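# Place a staple stick on an open stapler's rail

## Task

Pick up one stick of staples from the tray and rest it straddling the open stapler's rail with its legs pointing down, so that it stays there on its own without the robot holding it. The stapler must end up sitting flat and directly on the table. Then open the gripper and move the arm away.

## Robot and tools

Robot: two arms, left_arm and right_arm, each carrying a two-finger parallel gripper with a wrist camera. left_arm's base is at (-0.011, +0.235, 0) m and right_arm's at (-0.025, -0.227, 0) m, both yawed only slightly. Each arm has six revolute joints (waist, shoulder, elbow, wrist pitch, wrist yaw, wrist roll) plus the finger drive. The elbow never quite straightens, and reach near full extension is less accurate.

Scene frame: the origin sits on the table surface midway between the bases. +x points out over the table, +z points up, and left_arm is on the +y side. The names left and right refer to arms, not to image sides. Gripper frame: the fingers extend along the gripper's +z and close along its y axis. The reported end_effector_position is the point between the pads, roughly 1 cm short of the fingertips.

Result lines. The state line shows, for each arm, end_effector_position (metres, scene frame) and end_effector_quat_wxyz. Printed positions can be slightly wrong, more so at long reach. grip_measured is the finger motor position on a scale where +1 is fully open (0.093 m) and -1 is closed; the pads meet near -0.94 and each extra millimetre of object width adds about 0.0208. A per-gripper offset of up to about 0.02 applies. Because the fingers are spring-coupled, grip_measured keeps heading for the commanded number after contact, so it barely reveals a grasp. Joint positions end with the opening in metres (never below zero). Hand target lines show where the controller is currently driving each gripper. A pose unreachable line means the clearance check altered or blocked that arm's command. HELD in step readings marks control steps where an arm's command was held back. FAULT or OVER-TEMPERATURE FAULT lines mean an arm stopped. MOTOR HOT appears from 75 °C; long heavy holding heats motors, and at 100 °C the arm drops.

execute_actions(actions): actions is a list of up to 15 actions; each action is a list of up to 15 rows; each row runs for one 1/30 s control step, and a short action repeats its last row until 15 steps are done. Every row is one flat list of 14 numbers covering both arms, each in [-1, 1]: dx, dy, dz, rx, ry, rz, opening for left_arm, then the same seven for right_arm. Include both arms even if one is idle. dx..rz are an offset, expressed in that gripper's own axes, from the gripper's measured pose at the start of the action (for the first action of a call, the pose in the latest result); every row refers to that same starting pose, not to the previous row. Scale: 1.0 equals 0.6 m of translation or 180 degrees of rotation; rx, ry, rz form a single rotation vector. opening is absolute, not an offset: +1 fully open, -1 closed. An empty list just returns state and images.

move(target, speed, blocking): target is one 14-number row laid out as above, offsets in each gripper's own axes from the pose in the last result that showed one, same scale, opening absolute and sent at the start. Grippers travel straight lines, finishing together, over 0.5 to 10 s; longer moves stop short after 10 s. speed is the path top speed in m/s, 0.002 to 0.5 (default 0.25), rotation capped at twice that in rad/s. Paths ignore obstacles and the other arm, and grippers may overshoot the speed or stray, especially near full extension. The move: line reports the ending (done, off_target, moving, held, fault) and any limits (paced = command clipped, held = steps blocked, after which motion can suddenly speed up), plus each gripper's distance from its target. With blocking=false the result comes after 0.5 s while motion continues; use wait or stop before sending further rows or moves.

wait(seconds): 0 to 10 s, arms hold their last command; returns early if a running move finishes. stop(): brakes a running move; faster motion needs more braking distance, and the fingers keep moving. zoom_image(camera, region): region is [x0, y0, x1, y1] in pixels, at most 504 by 504, from cam_head_left, cam_head_right, cam_high, cam_low, cam_left_wrist or cam_right_wrist (all 504x504). read_manual(section): only returns licence text. finished_scene(scene): pass the number of the current scene to end it; irreversible, so only call once the stick is resting on the rail by itself.

Controller behaviour: each step the commanded pose is clipped to within 70 mm and 16 degrees of the measured pose, and position takes priority over orientation. After an action the arm continues at most to its last clipped pose, so far targets need further commands. Friction can leave the gripper up to about 31 mm off, and tiny commands may not move it. To keep an arm still, send it the offset back to its wanted pose first, zeros afterwards, and always its correct opening.

Grasping: to keep holding, keep sending the same closing number. Commanding far below the object's width reading presses harder, up to roughly 50-62 N per pad, less for parts under about 5 mm thick. Disturbances may briefly pull on a held part or shove loose objects.

Avoid: knocking anything off the table, tipping or lifting the stapler, dropping the stick, slamming or pressing hard (faster moves and targets far beyond contact hit harder), and letting the arms collide. Finish by opening the gripper and retracting.

Each tool is called in YAML: its name, and indented under it one key for each argument.

## Session

execute_actions:
  actions: []

Scene clock: 0.00 s.
left_arm: end_effector_position=(+0.2237, +0.5378, +0.1867) grip_measured=+0.985 end_effector_quat_wxyz=(-0.276, +0.689, -0.557, -0.371) | right_arm: end_effector_position=(+0.0320, -0.5534, +0.2940) grip_measured=+0.989 end_effector_quat_wxyz=(+0.727, +0.584, +0.281, +0.228)
Joint positions: left_arm=[ 0.441  1.635  1.29  -0.815 -0.898 -1.022  0.092] | right_arm=[-1.949  1.166  0.47   0.997 -1.003  1.682  0.093]
Joint velocities: left_arm=[-0.002 -0.022 -0.007 -0.037  0.037 -0.007  0.001] | right_arm=[ 0.002  0.012 -0.012 -0.051 -0.037 -0.051  0.   ]
Joint torques (N m, as the arm reports them, + toward a larger angle): no reading
Motor temperatures (°C, as the motors report them): left_arm=[23 24 22 21 24 23] | right_arm=[24 21 25 24 25 24]
Hand target (left_arm): +0.224, +0.538, +0.187; -0.276, +0.689, -0.557, -0.371
Hand target (right_arm): +0.032, -0.553, +0.294; +0.727, +0.584, +0.281, +0.228

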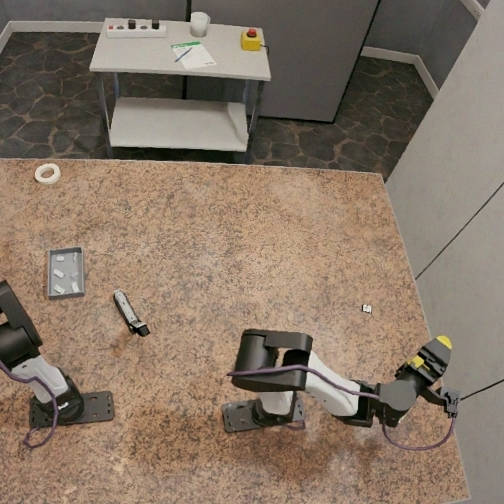

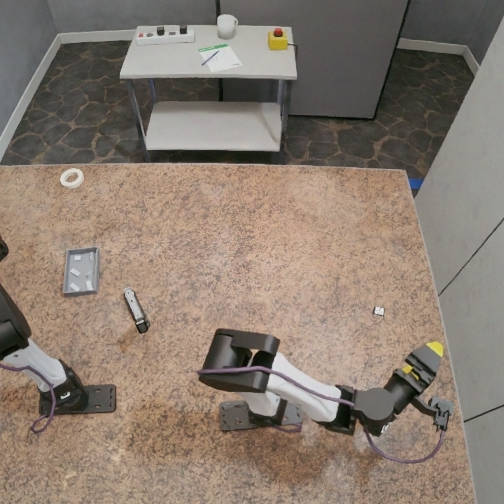

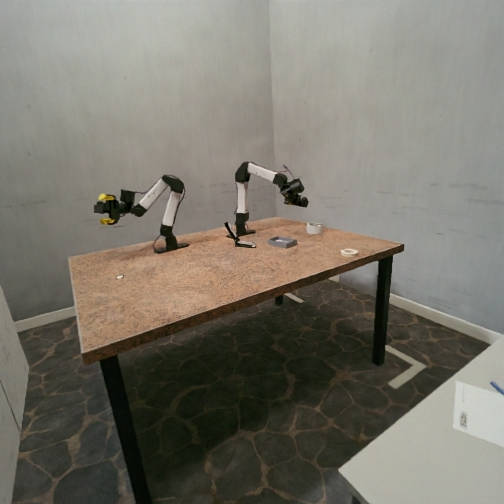

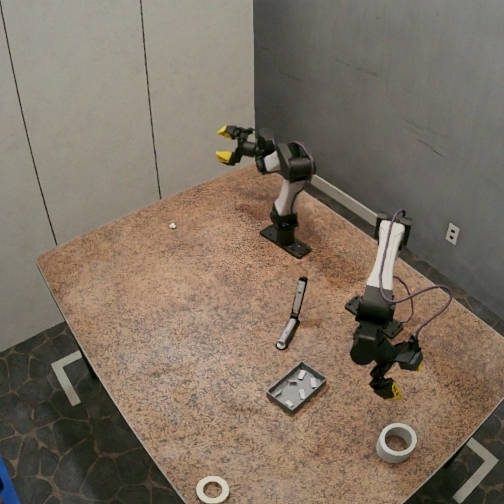

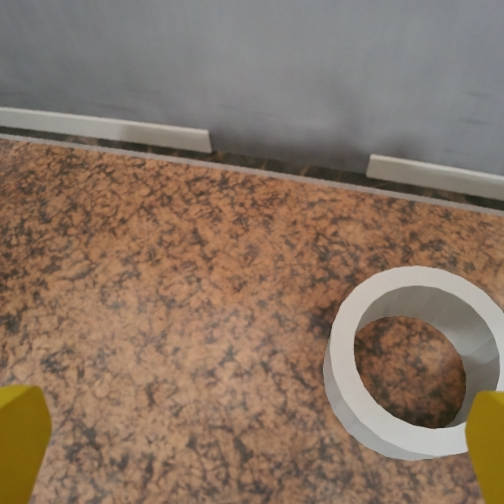

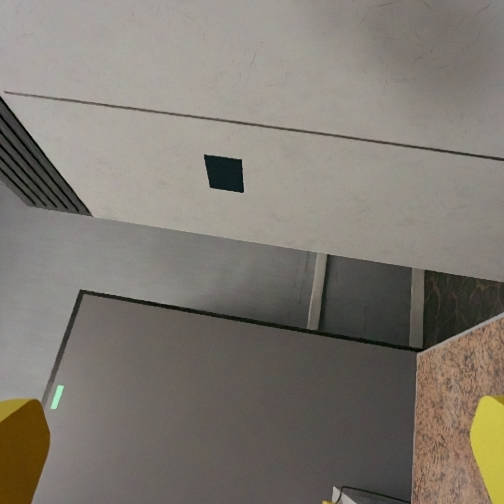

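zoom_image:
  camera: "cam_head_left"
  region: [30, 235, 170, 345]

zoom_image:
  camera: "cam_low"
  region: [250, 260, 350, 420]

zoom_image:
  camera: "cam_high"
  region: [210, 210, 310, 260]

Region (30, 235, 170, 345) of cam_head_left's 504x504 image, scaled by 3.600, with more detail than that image has; it fills the top 396 rows of this view, and the rest is white.

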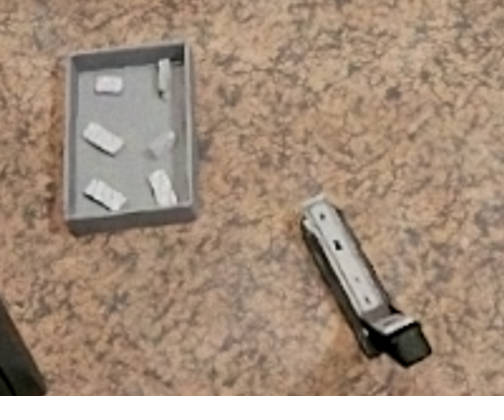

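Region (250, 260, 350, 420) of cam_low's 504x504 image, scaled by 3.150, with more detail than that image has; it fills the left 315 columns of this view, and the rest is white.

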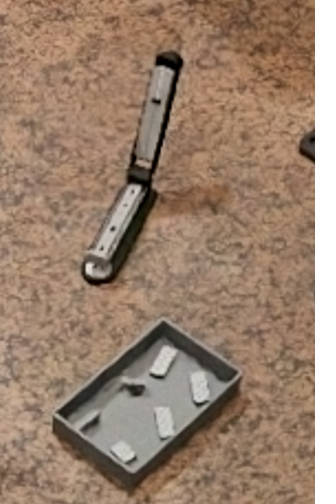

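Region (210, 210, 310, 260) of cam_high's 504x504 image, scaled by 5.040, with more detail than that image has.

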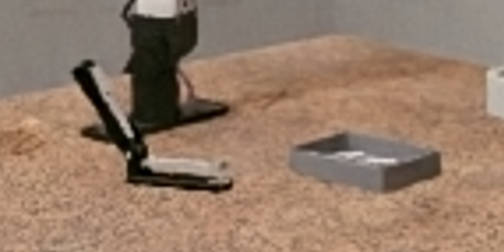

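move:
  target: [0.262,-0.077,-0.273,0,0.306,0,1,0,0,0,0,0,0,1]

Scene clock: 34.77 s.
left_arm: end_effector_position=(+0.3142, +0.3323, +0.1471) grip_measured=+0.985 end_effector_quat_wxyz=(+0.015, +0.784, -0.620, -0.013) | right_arm: end_effector_position=(+0.0320, -0.5534, +0.2940) grip_measured=+0.989 end_effector_quat_wxyz=(+0.727, +0.584, +0.281, +0.228)
Joint positions: left_arm=[ 0.169  1.868  1.721 -1.462 -0.004 -1.516  0.092] | right_arm=[-1.949  1.166  0.47   0.997 -1.003  1.682  0.093]
Joint velocities: left_arm=[-0.017  0.012  0.002 -0.022  0.037  0.007 -0.   ] | right_arm=[ 0.022 -0.012 -0.007 -0.007 -0.11   0.051 -0.002]
Joint torques (N m, as the arm reports them, + toward a larger angle): left_arm=[-0.64 -9.68  8.77  0.11 -0.03 -0.03] | right_arm=[-0.38 -2.97  8.44  1.62  0.26 -0.01]
Motor temperatures (°C, as the motors report them): left_arm=[23 30 26 23 24 23] | right_arm=[24 23 31 30 25 24]
Hand target (left_arm): +0.318, +0.328, +0.149; +0.017, +0.784, -0.620, -0.010
Hand target (right_arm): +0.032, -0.553, +0.294; +0.727, +0.584, +0.281, +0.228
Off the commanded pose (left_arm): 0.006 m, 0 deg.
Off the commanded pose (right_arm): 0.000 m, 0 deg.
move: done
camera_calibration (this result's frames):
cam_left_wrist: T_world_to_cam=[[0.968708, 0.24407, -0.0451052, -0.383489], [0.239125, -0.869041, 0.433113, 0.189292], [0.0665114, -0.430346, -0.900211, 0.340195], [0, 0, 0, 1]] pos_world=[0.303598, 0.404501, 0.206965]

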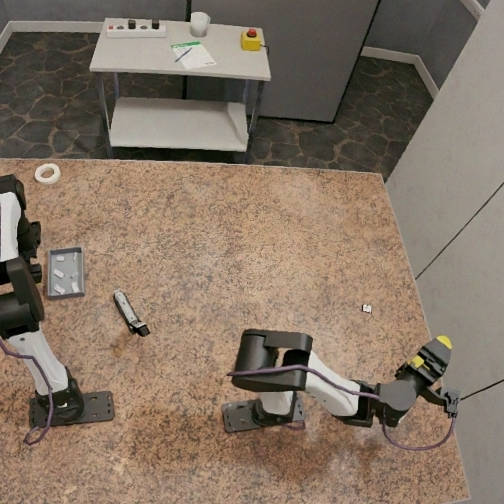

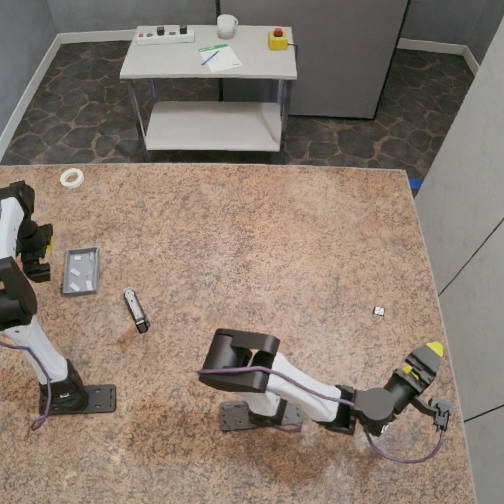

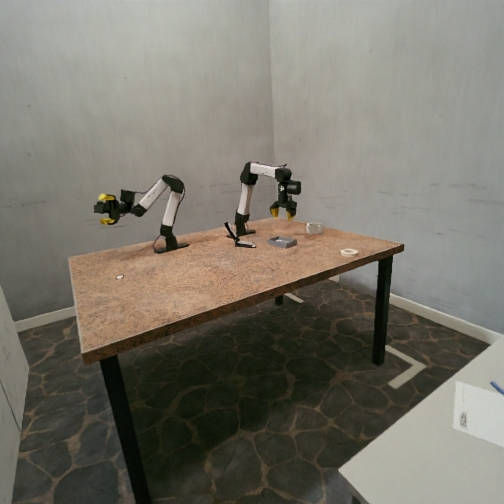

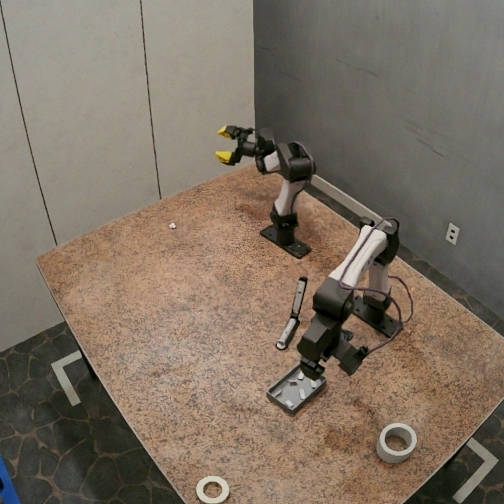

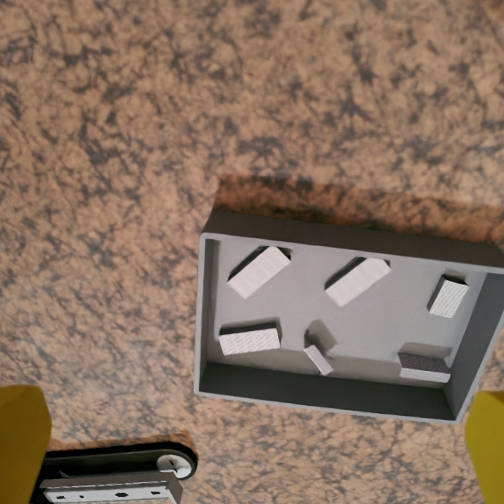

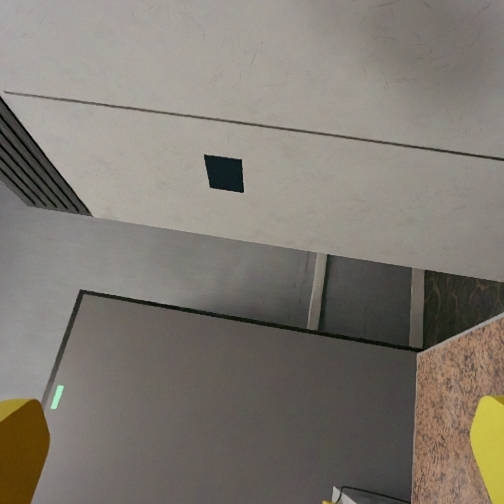

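zoom_image:
  camera: "cam_left_wrist"
  region: [190, 200, 504, 430]

zoom_image:
  camera: "cam_left_wrist"
  region: [20, 420, 220, 504]

Region (190, 200, 504, 430) of cam_left_wrist's 504x504 image, scaled by 1.605, with more detail than that image has; it fills the top 369 rows of this view, and the rest is white.

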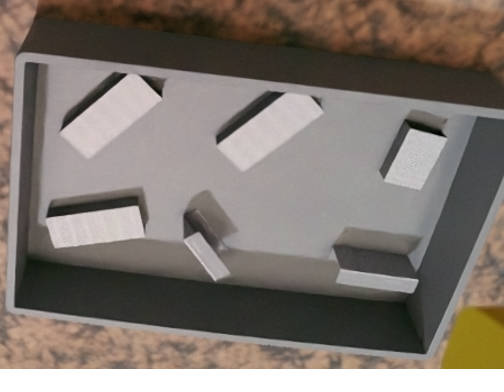

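Region (20, 420, 220, 504) of cam_left_wrist's 504x504 image, scaled by 2.520, with more detail than that image has; it fills the top 212 rows of this view, and the rest is white.

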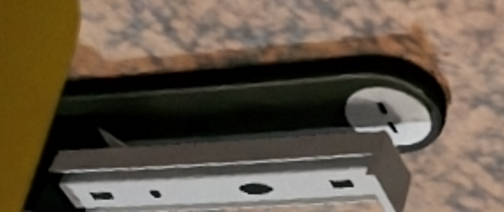

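move:
  target: [0.07,-0.086,0.128,0,0,0.261,-0.3,0,0,0,0,0,0,1]
  speed: 0.15

Scene clock: 80.30 s.
left_arm: end_effector_position=(+0.3692, +0.3068, +0.0720) grip_measured=-0.298 end_effector_quat_wxyz=(-0.016, -0.482, +0.876, +0.006) | right_arm: end_effector_position=(+0.0320, -0.5534, +0.2940) grip_measured=+0.989 end_effector_quat_wxyz=(+0.727, +0.584, +0.281, +0.228)
Joint positions: left_arm=[ 0.066  2.064  1.697 -1.239 -0.002 -0.821  0.031] | right_arm=[-1.949  1.166  0.47   0.997 -1.003  1.682  0.093]
Joint velocities: left_arm=[ 0.002 -0.012  0.002 -0.007 -0.007  0.037 -0.   ] | right_arm=[-0.002 -0.012  0.007 -0.022 -0.007 -0.037  0.   ]
Joint torques (N m, as the arm reports them, + toward a larger angle): left_arm=[ -0.72 -11.9    6.44   0.3   -0.01   0.15] | right_arm=[-0.35 -2.97  8.31  1.65  0.27 -0.01]
Motor temperatures (°C, as the motors report them): left_arm=[23 34 30 22 24 23] | right_arm=[24 23 34 33 25 24]
Hand target (left_arm): +0.370, +0.302, +0.067; -0.019, -0.472, +0.882, +0.005
Hand target (right_arm): +0.032, -0.553, +0.294; +0.727, +0.584, +0.281, +0.228
Off the commanded pose (left_arm): 0.006 m, 1 deg.
Off the commanded pose (right_arm): 0.000 m, 0 deg.
move: done
camera_calibration (this result's frames):
cam_left_wrist: T_world_to_cam=[[0.851555, -0.523184, -0.033651, -0.156083], [-0.45287, -0.76641, 0.455548, 0.40893], [-0.264126, -0.372685, -0.889575, 0.361595], [0, 0, 0, 1]] pos_world=[0.413612, 0.366509, 0.130127]

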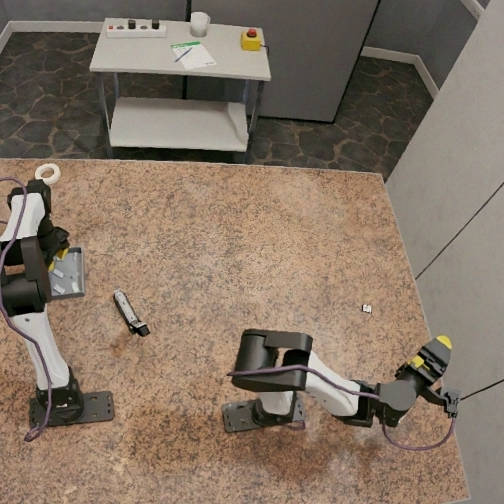

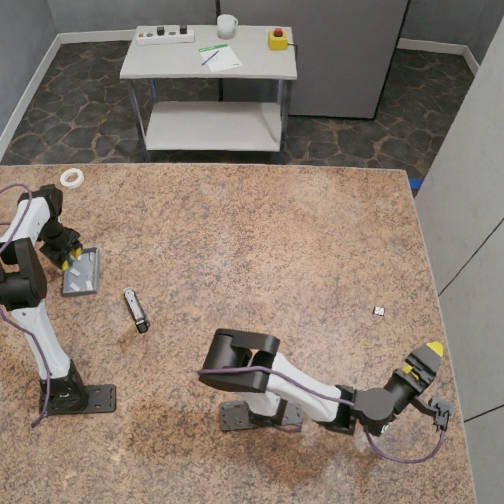

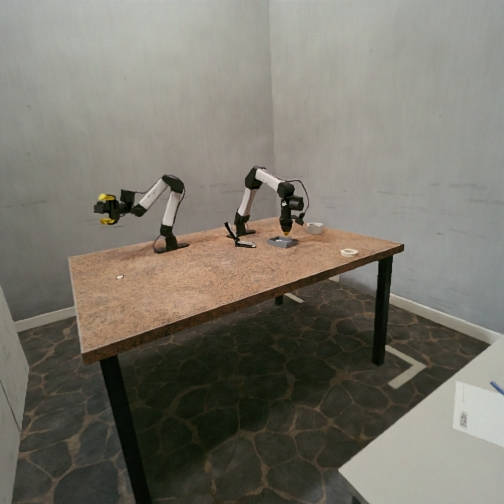

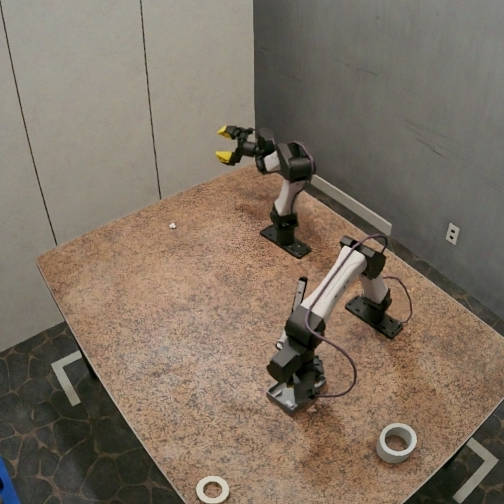

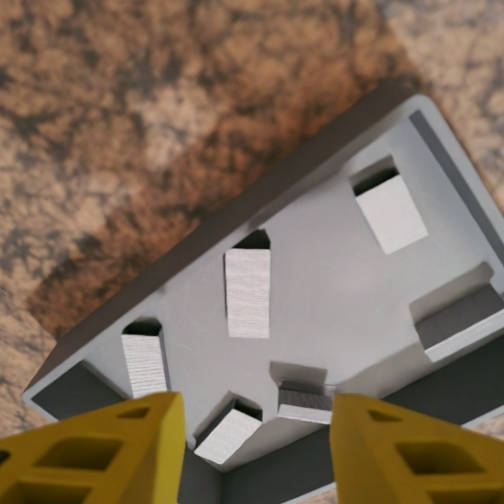

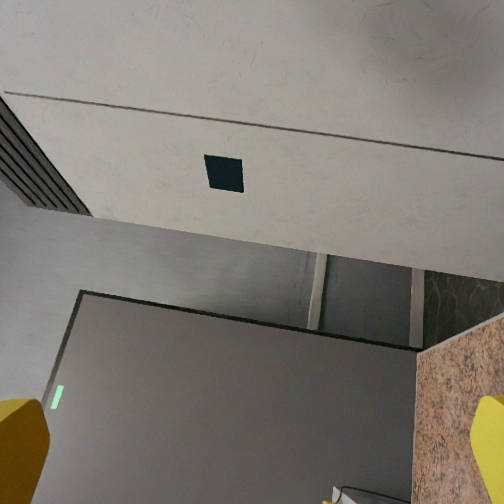

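move:
  target: [0.008,-0.003,0.08,0,0,0,-0.3,0,0,0,0,0,0,1]
  speed: 0.04

Scene clock: 91.47 s.
left_arm: end_effector_position=(+0.3659, +0.3056, +0.0341) grip_measured=-0.298 end_effector_quat_wxyz=(-0.015, -0.483, +0.876, +0.006) | right_arm: end_effector_position=(+0.0320, -0.5534, +0.2940) grip_measured=+0.989 end_effector_quat_wxyz=(+0.727, +0.584, +0.281, +0.228)
Joint positions: left_arm=[ 0.065  2.077  1.564 -1.089 -0.002 -0.824  0.031] | right_arm=[-1.949  1.166  0.47   0.997 -1.003  1.682  0.093]
Joint velocities: left_arm=[ 0.002  0.007 -0.012  0.007 -0.037 -0.051  0.   ] | right_arm=[-0.002  0.002  0.027 -0.095 -0.007 -0.007  0.   ]
Joint torques (N m, as the arm reports them, + toward a larger angle): left_arm=[ -0.63 -11.36   4.94   0.49  -0.04  -0.01] | right_arm=[-0.38 -3.13  8.27  1.64  0.25 -0.06]
Motor temperatures (°C, as the motors report them): left_arm=[23 36 29 22 24 23] | right_arm=[24 23 35 34 25 24]
Hand target (left_arm): +0.366, +0.302, +0.024; -0.017, -0.482, +0.876, +0.006
Hand target (right_arm): +0.032, -0.553, +0.294; +0.727, +0.584, +0.281, +0.228
Off the commanded pose (left_arm): 0.011 m, 0 deg.
Off the commanded pose (right_arm): 0.000 m, 0 deg.
move: off_target (left_arm)
camera_calibration (this result's frames):
cam_left_wrist: T_world_to_cam=[[0.852472, -0.521859, -0.0308854, -0.156067], [-0.453399, -0.767465, 0.453241, 0.424385], [-0.260231, -0.372372, -0.890853, 0.325144], [0, 0, 0, 1]] pos_world=[0.410071, 0.36533, 0.0924871]

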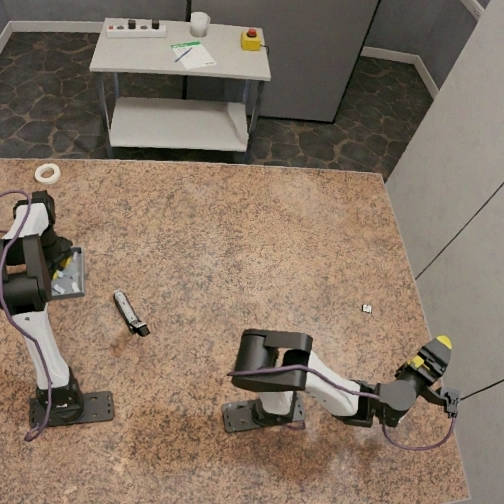

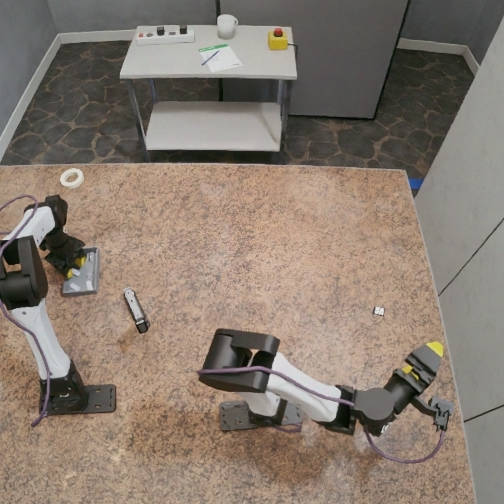

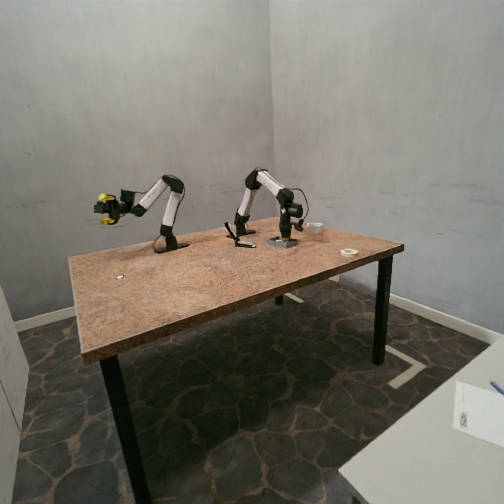

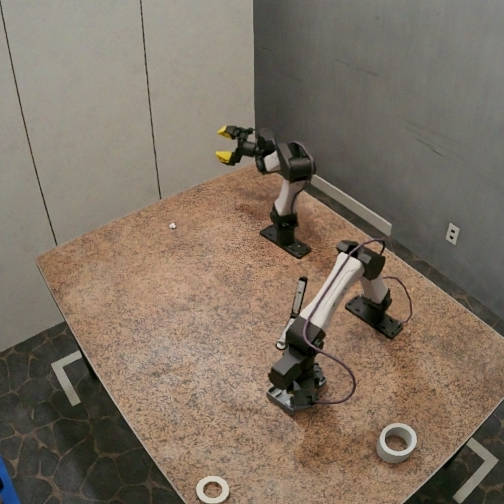

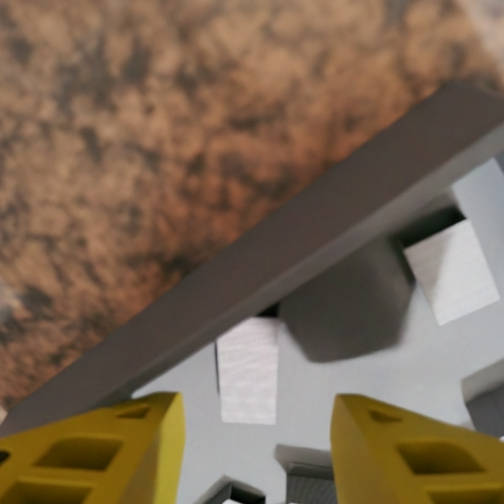

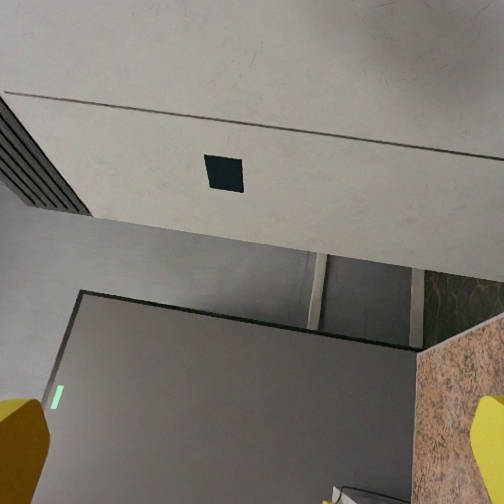

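move:
  target: [0.012,0.004,0.042,0,0,0,-0.4,0,0,0,0,0,0,1]
  speed: 0.03

Scene clock: 99.03 s.
left_arm: end_effector_position=(+0.3664, +0.3058, +0.0306) grip_measured=-0.398 end_effector_quat_wxyz=(+0.003, -0.483, +0.875, +0.000) | right_arm: end_effector_position=(+0.0320, -0.5534, +0.2940) grip_measured=+0.989 end_effector_quat_wxyz=(+0.727, +0.584, +0.281, +0.228)
Joint positions: left_arm=[ 0.065  2.048  1.506 -1.023 -0.002 -0.825  0.026] | right_arm=[-1.949  1.166  0.47   0.997 -1.003  1.682  0.093]
Joint velocities: left_arm=[-0.012 -0.012  0.007 -0.007  0.022 -0.007  0.   ] | right_arm=[-0.017 -0.007 -0.007 -0.022 -0.022  0.007 -0.   ]
Joint torques (N m, as the arm reports them, + toward a larger angle): left_arm=[-0.68 -9.55  2.95  0.64 -0.03  0.  ] | right_arm=[-0.25 -3.    8.3   1.66  0.23 -0.03]
Motor temperatures (°C, as the motors report them): left_arm=[23 36 29 22 24 23] | right_arm=[24 23 35 34 25 24]
Hand target (left_arm): +0.358, +0.301, +0.010; -0.015, -0.483, +0.876, +0.006
Hand target (right_arm): +0.032, -0.553, +0.294; +0.727, +0.584, +0.281, +0.228
Off the commanded pose (left_arm): 0.023 m, 2 deg.
Off the commanded pose (right_arm): 0.000 m, 0 deg.
move: off_target (left_arm)
camera_calibration (this result's frames):
cam_left_wrist: T_world_to_cam=[[0.853696, -0.520763, -0.00306414, -0.158101], [-0.468901, -0.77121, 0.430542, 0.433785], [-0.226573, -0.366115, -0.902565, 0.308334], [0, 0, 0, 1]] pos_world=[0.408233, 0.365092, 0.0910444]

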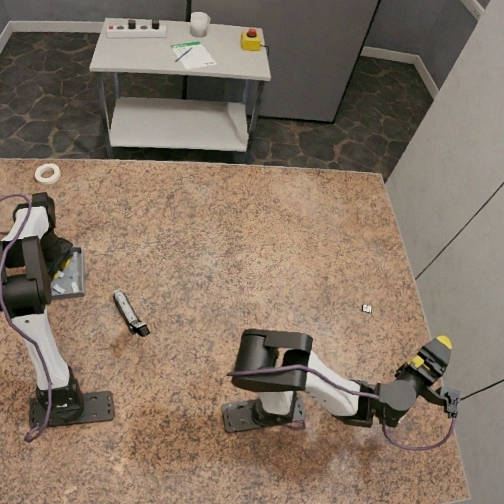

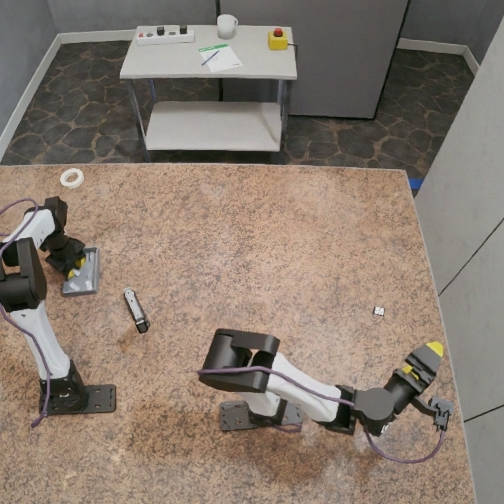

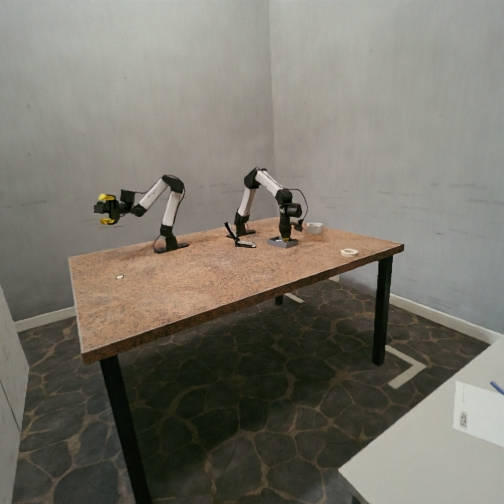

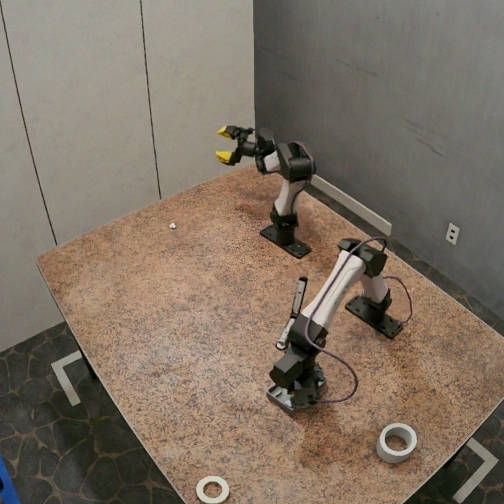

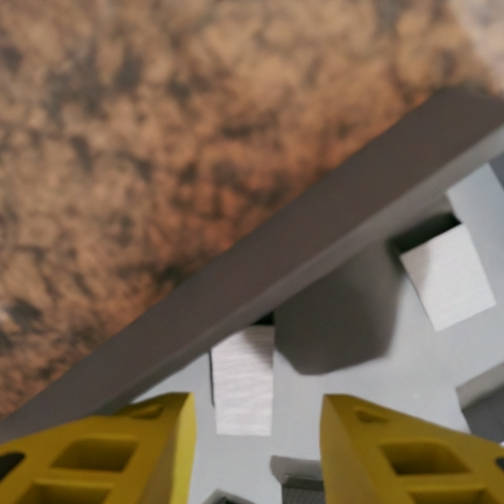

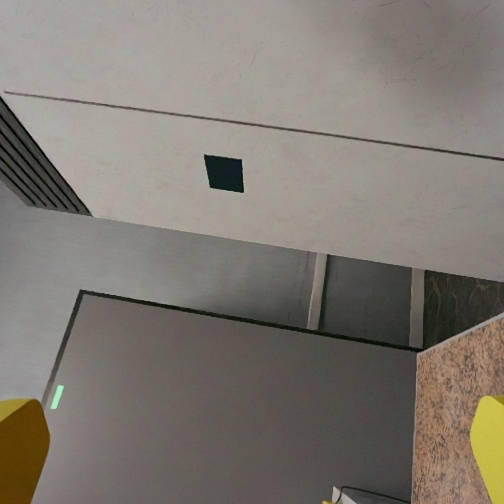

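move:
  target: [0.005,0,-0.03,0,0,0,-0.45,0,0,0,0,0,0,1]
  speed: 0.05

move:
  target: [0.03,0,0,0,0,0,-0.45,0,0,0,0,0,0,1]
  speed: 0.05

Scene clock: 106.00 s.
left_arm: end_effector_position=(+0.3606, +0.3047, +0.0394) grip_measured=-0.448 end_effector_quat_wxyz=(-0.006, -0.483, +0.875, +0.003) | right_arm: end_effector_position=(+0.0320, -0.5534, +0.2940) grip_measured=+0.989 end_effector_quat_wxyz=(+0.727, +0.584, +0.281, +0.228)
Joint positions: left_arm=[ 0.065  2.035  1.523 -1.073 -0.002 -0.825  0.024] | right_arm=[-1.949  1.166  0.47   0.997 -1.003  1.682  0.093]
Joint velocities: left_arm=[-0.002  0.032  0.002 -0.11  -0.007 -0.081 -0.001] | right_arm=[-0.002 -0.002 -0.002 -0.081  0.051 -0.051 -0.   ]
Joint torques (N m, as the arm reports them, + toward a larger angle): left_arm=[ -0.38 -13.61   8.63   0.2   -0.06   0.  ] | right_arm=[-0.31 -3.18  8.32  1.6   0.25 -0.07]
Motor temperatures (°C, as the motors report them): left_arm=[23 36 28 22 24 23] | right_arm=[24 23 36 34 25 24]
Hand target (left_arm): +0.365, +0.303, +0.049; +0.003, -0.483, +0.876, -0.000
Hand target (right_arm): +0.032, -0.553, +0.294; +0.727, +0.584, +0.281, +0.228
Off the commanded pose (left_arm): 0.010 m, 1 deg.
Off the commanded pose (right_arm): 0.000 m, 0 deg.
move: done
camera_calibration (this result's frames):
cam_left_wrist: T_world_to_cam=[[0.853478, -0.520804, -0.0183937, -0.152972], [-0.460056, -0.769568, 0.442847, 0.42227], [-0.244792, -0.369498, -0.896408, 0.321893], [0, 0, 0, 1]] pos_world=[0.403623, 0.364235, 0.0987326]

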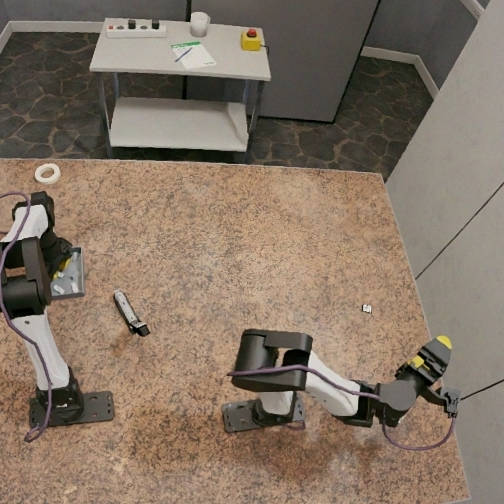

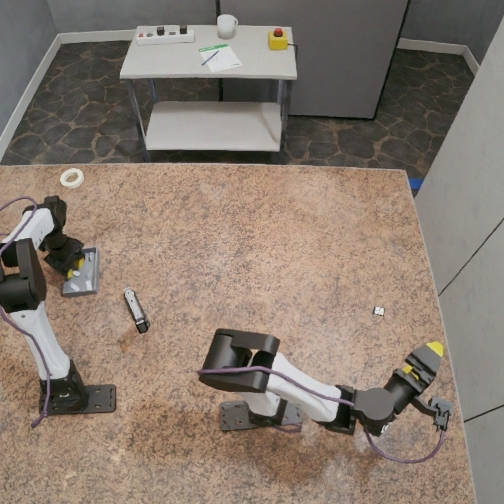

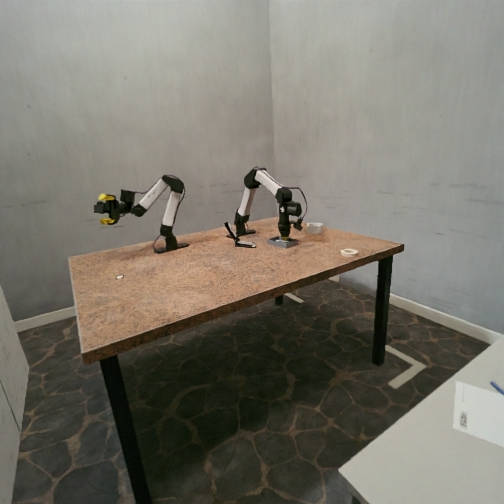

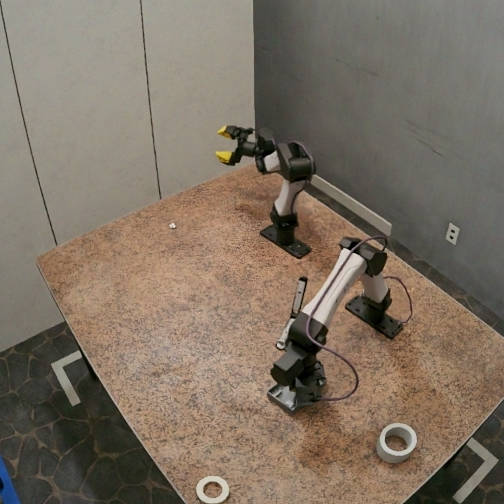

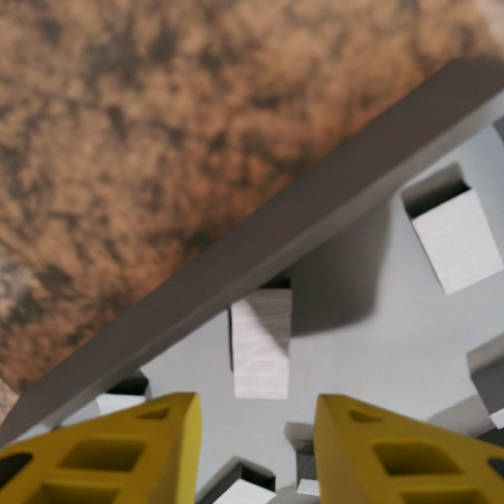

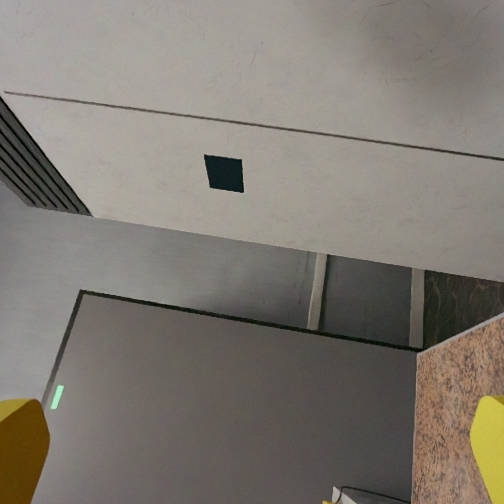

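Scene clock: 106.73 s.
left_arm: end_effector_position=(+0.3511, +0.2933, +0.0380) grip_measured=-0.448 end_effector_quat_wxyz=(-0.012, -0.482, +0.876, +0.006) | right_arm: end_effector_position=(+0.0320, -0.5534, +0.2940) grip_measured=+0.989 end_effector_quat_wxyz=(+0.727, +0.584, +0.281, +0.228)
Joint positions: left_arm=[ 0.039  2.006  1.474 -1.065 -0.002 -0.849  0.024] | right_arm=[-1.949  1.166  0.47   0.997 -1.003  1.682  0.093]
Joint velocities: left_arm=[-0.017 -0.002 -0.007 -0.037 -0.007  0.081  0.   ] | right_arm=[-0.002  0.002 -0.007 -0.051 -0.007 -0.007 -0.001]
Joint torques (N m, as the arm reports them, + toward a larger angle): left_arm=[ -0.61 -13.35   5.41   0.33  -0.07  -0.03] | right_arm=[-0.31 -2.99  8.35  1.63  0.24 -0.03]
Motor temperatures (°C, as the motors report them): left_arm=[23 37 28 22 24 23] | right_arm=[24 23 36 34 25 24]
Hand target (left_arm): +0.351, +0.289, +0.040; -0.007, -0.483, +0.876, +0.003
Hand target (right_arm): +0.032, -0.553, +0.294; +0.727, +0.584, +0.281, +0.228
Off the commanded pose (left_arm): 0.004 m, 1 deg.
Off the commanded pose (right_arm): 0.000 m, 0 deg.
move: done
camera_calibration (this result's frames):
cam_left_wrist: T_world_to_cam=[[0.852003, -0.522796, -0.027848, -0.149437], [-0.456438, -0.767808, 0.449595, 0.407728], [-0.256429, -0.370346, -0.892798, 0.318291], [0, 0, 0, 1]] pos_world=[0.395042, 0.352809, 0.0966958]

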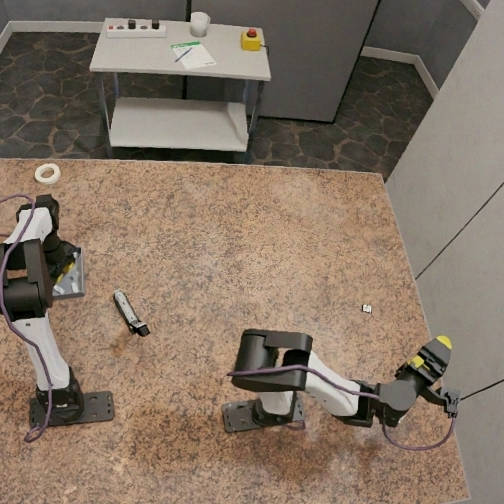

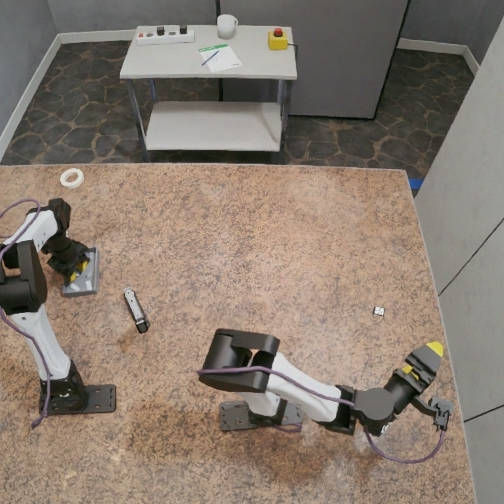

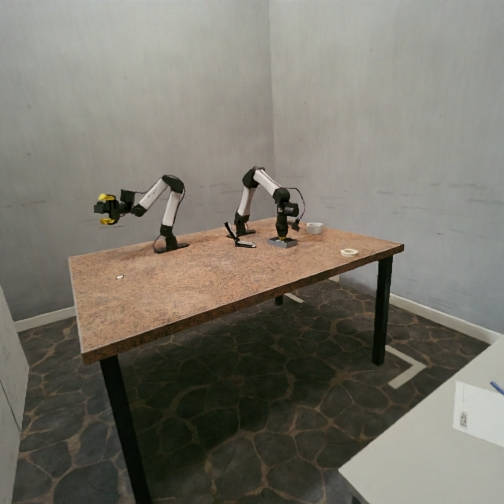

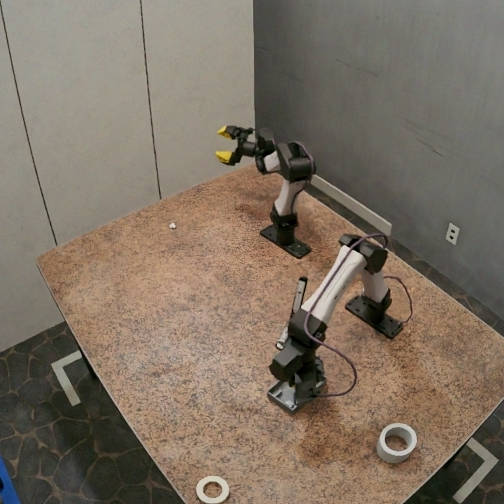

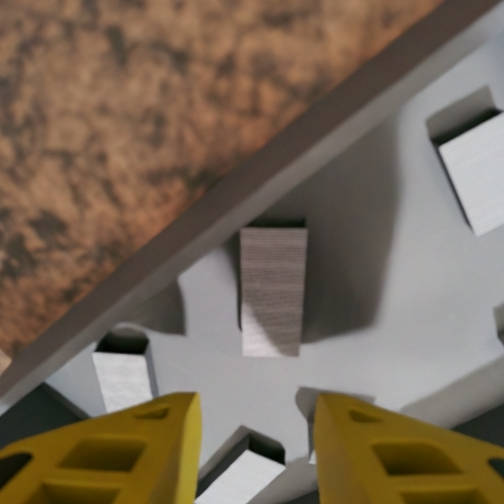

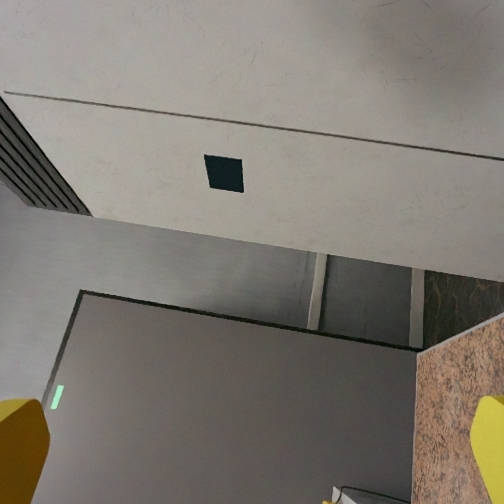

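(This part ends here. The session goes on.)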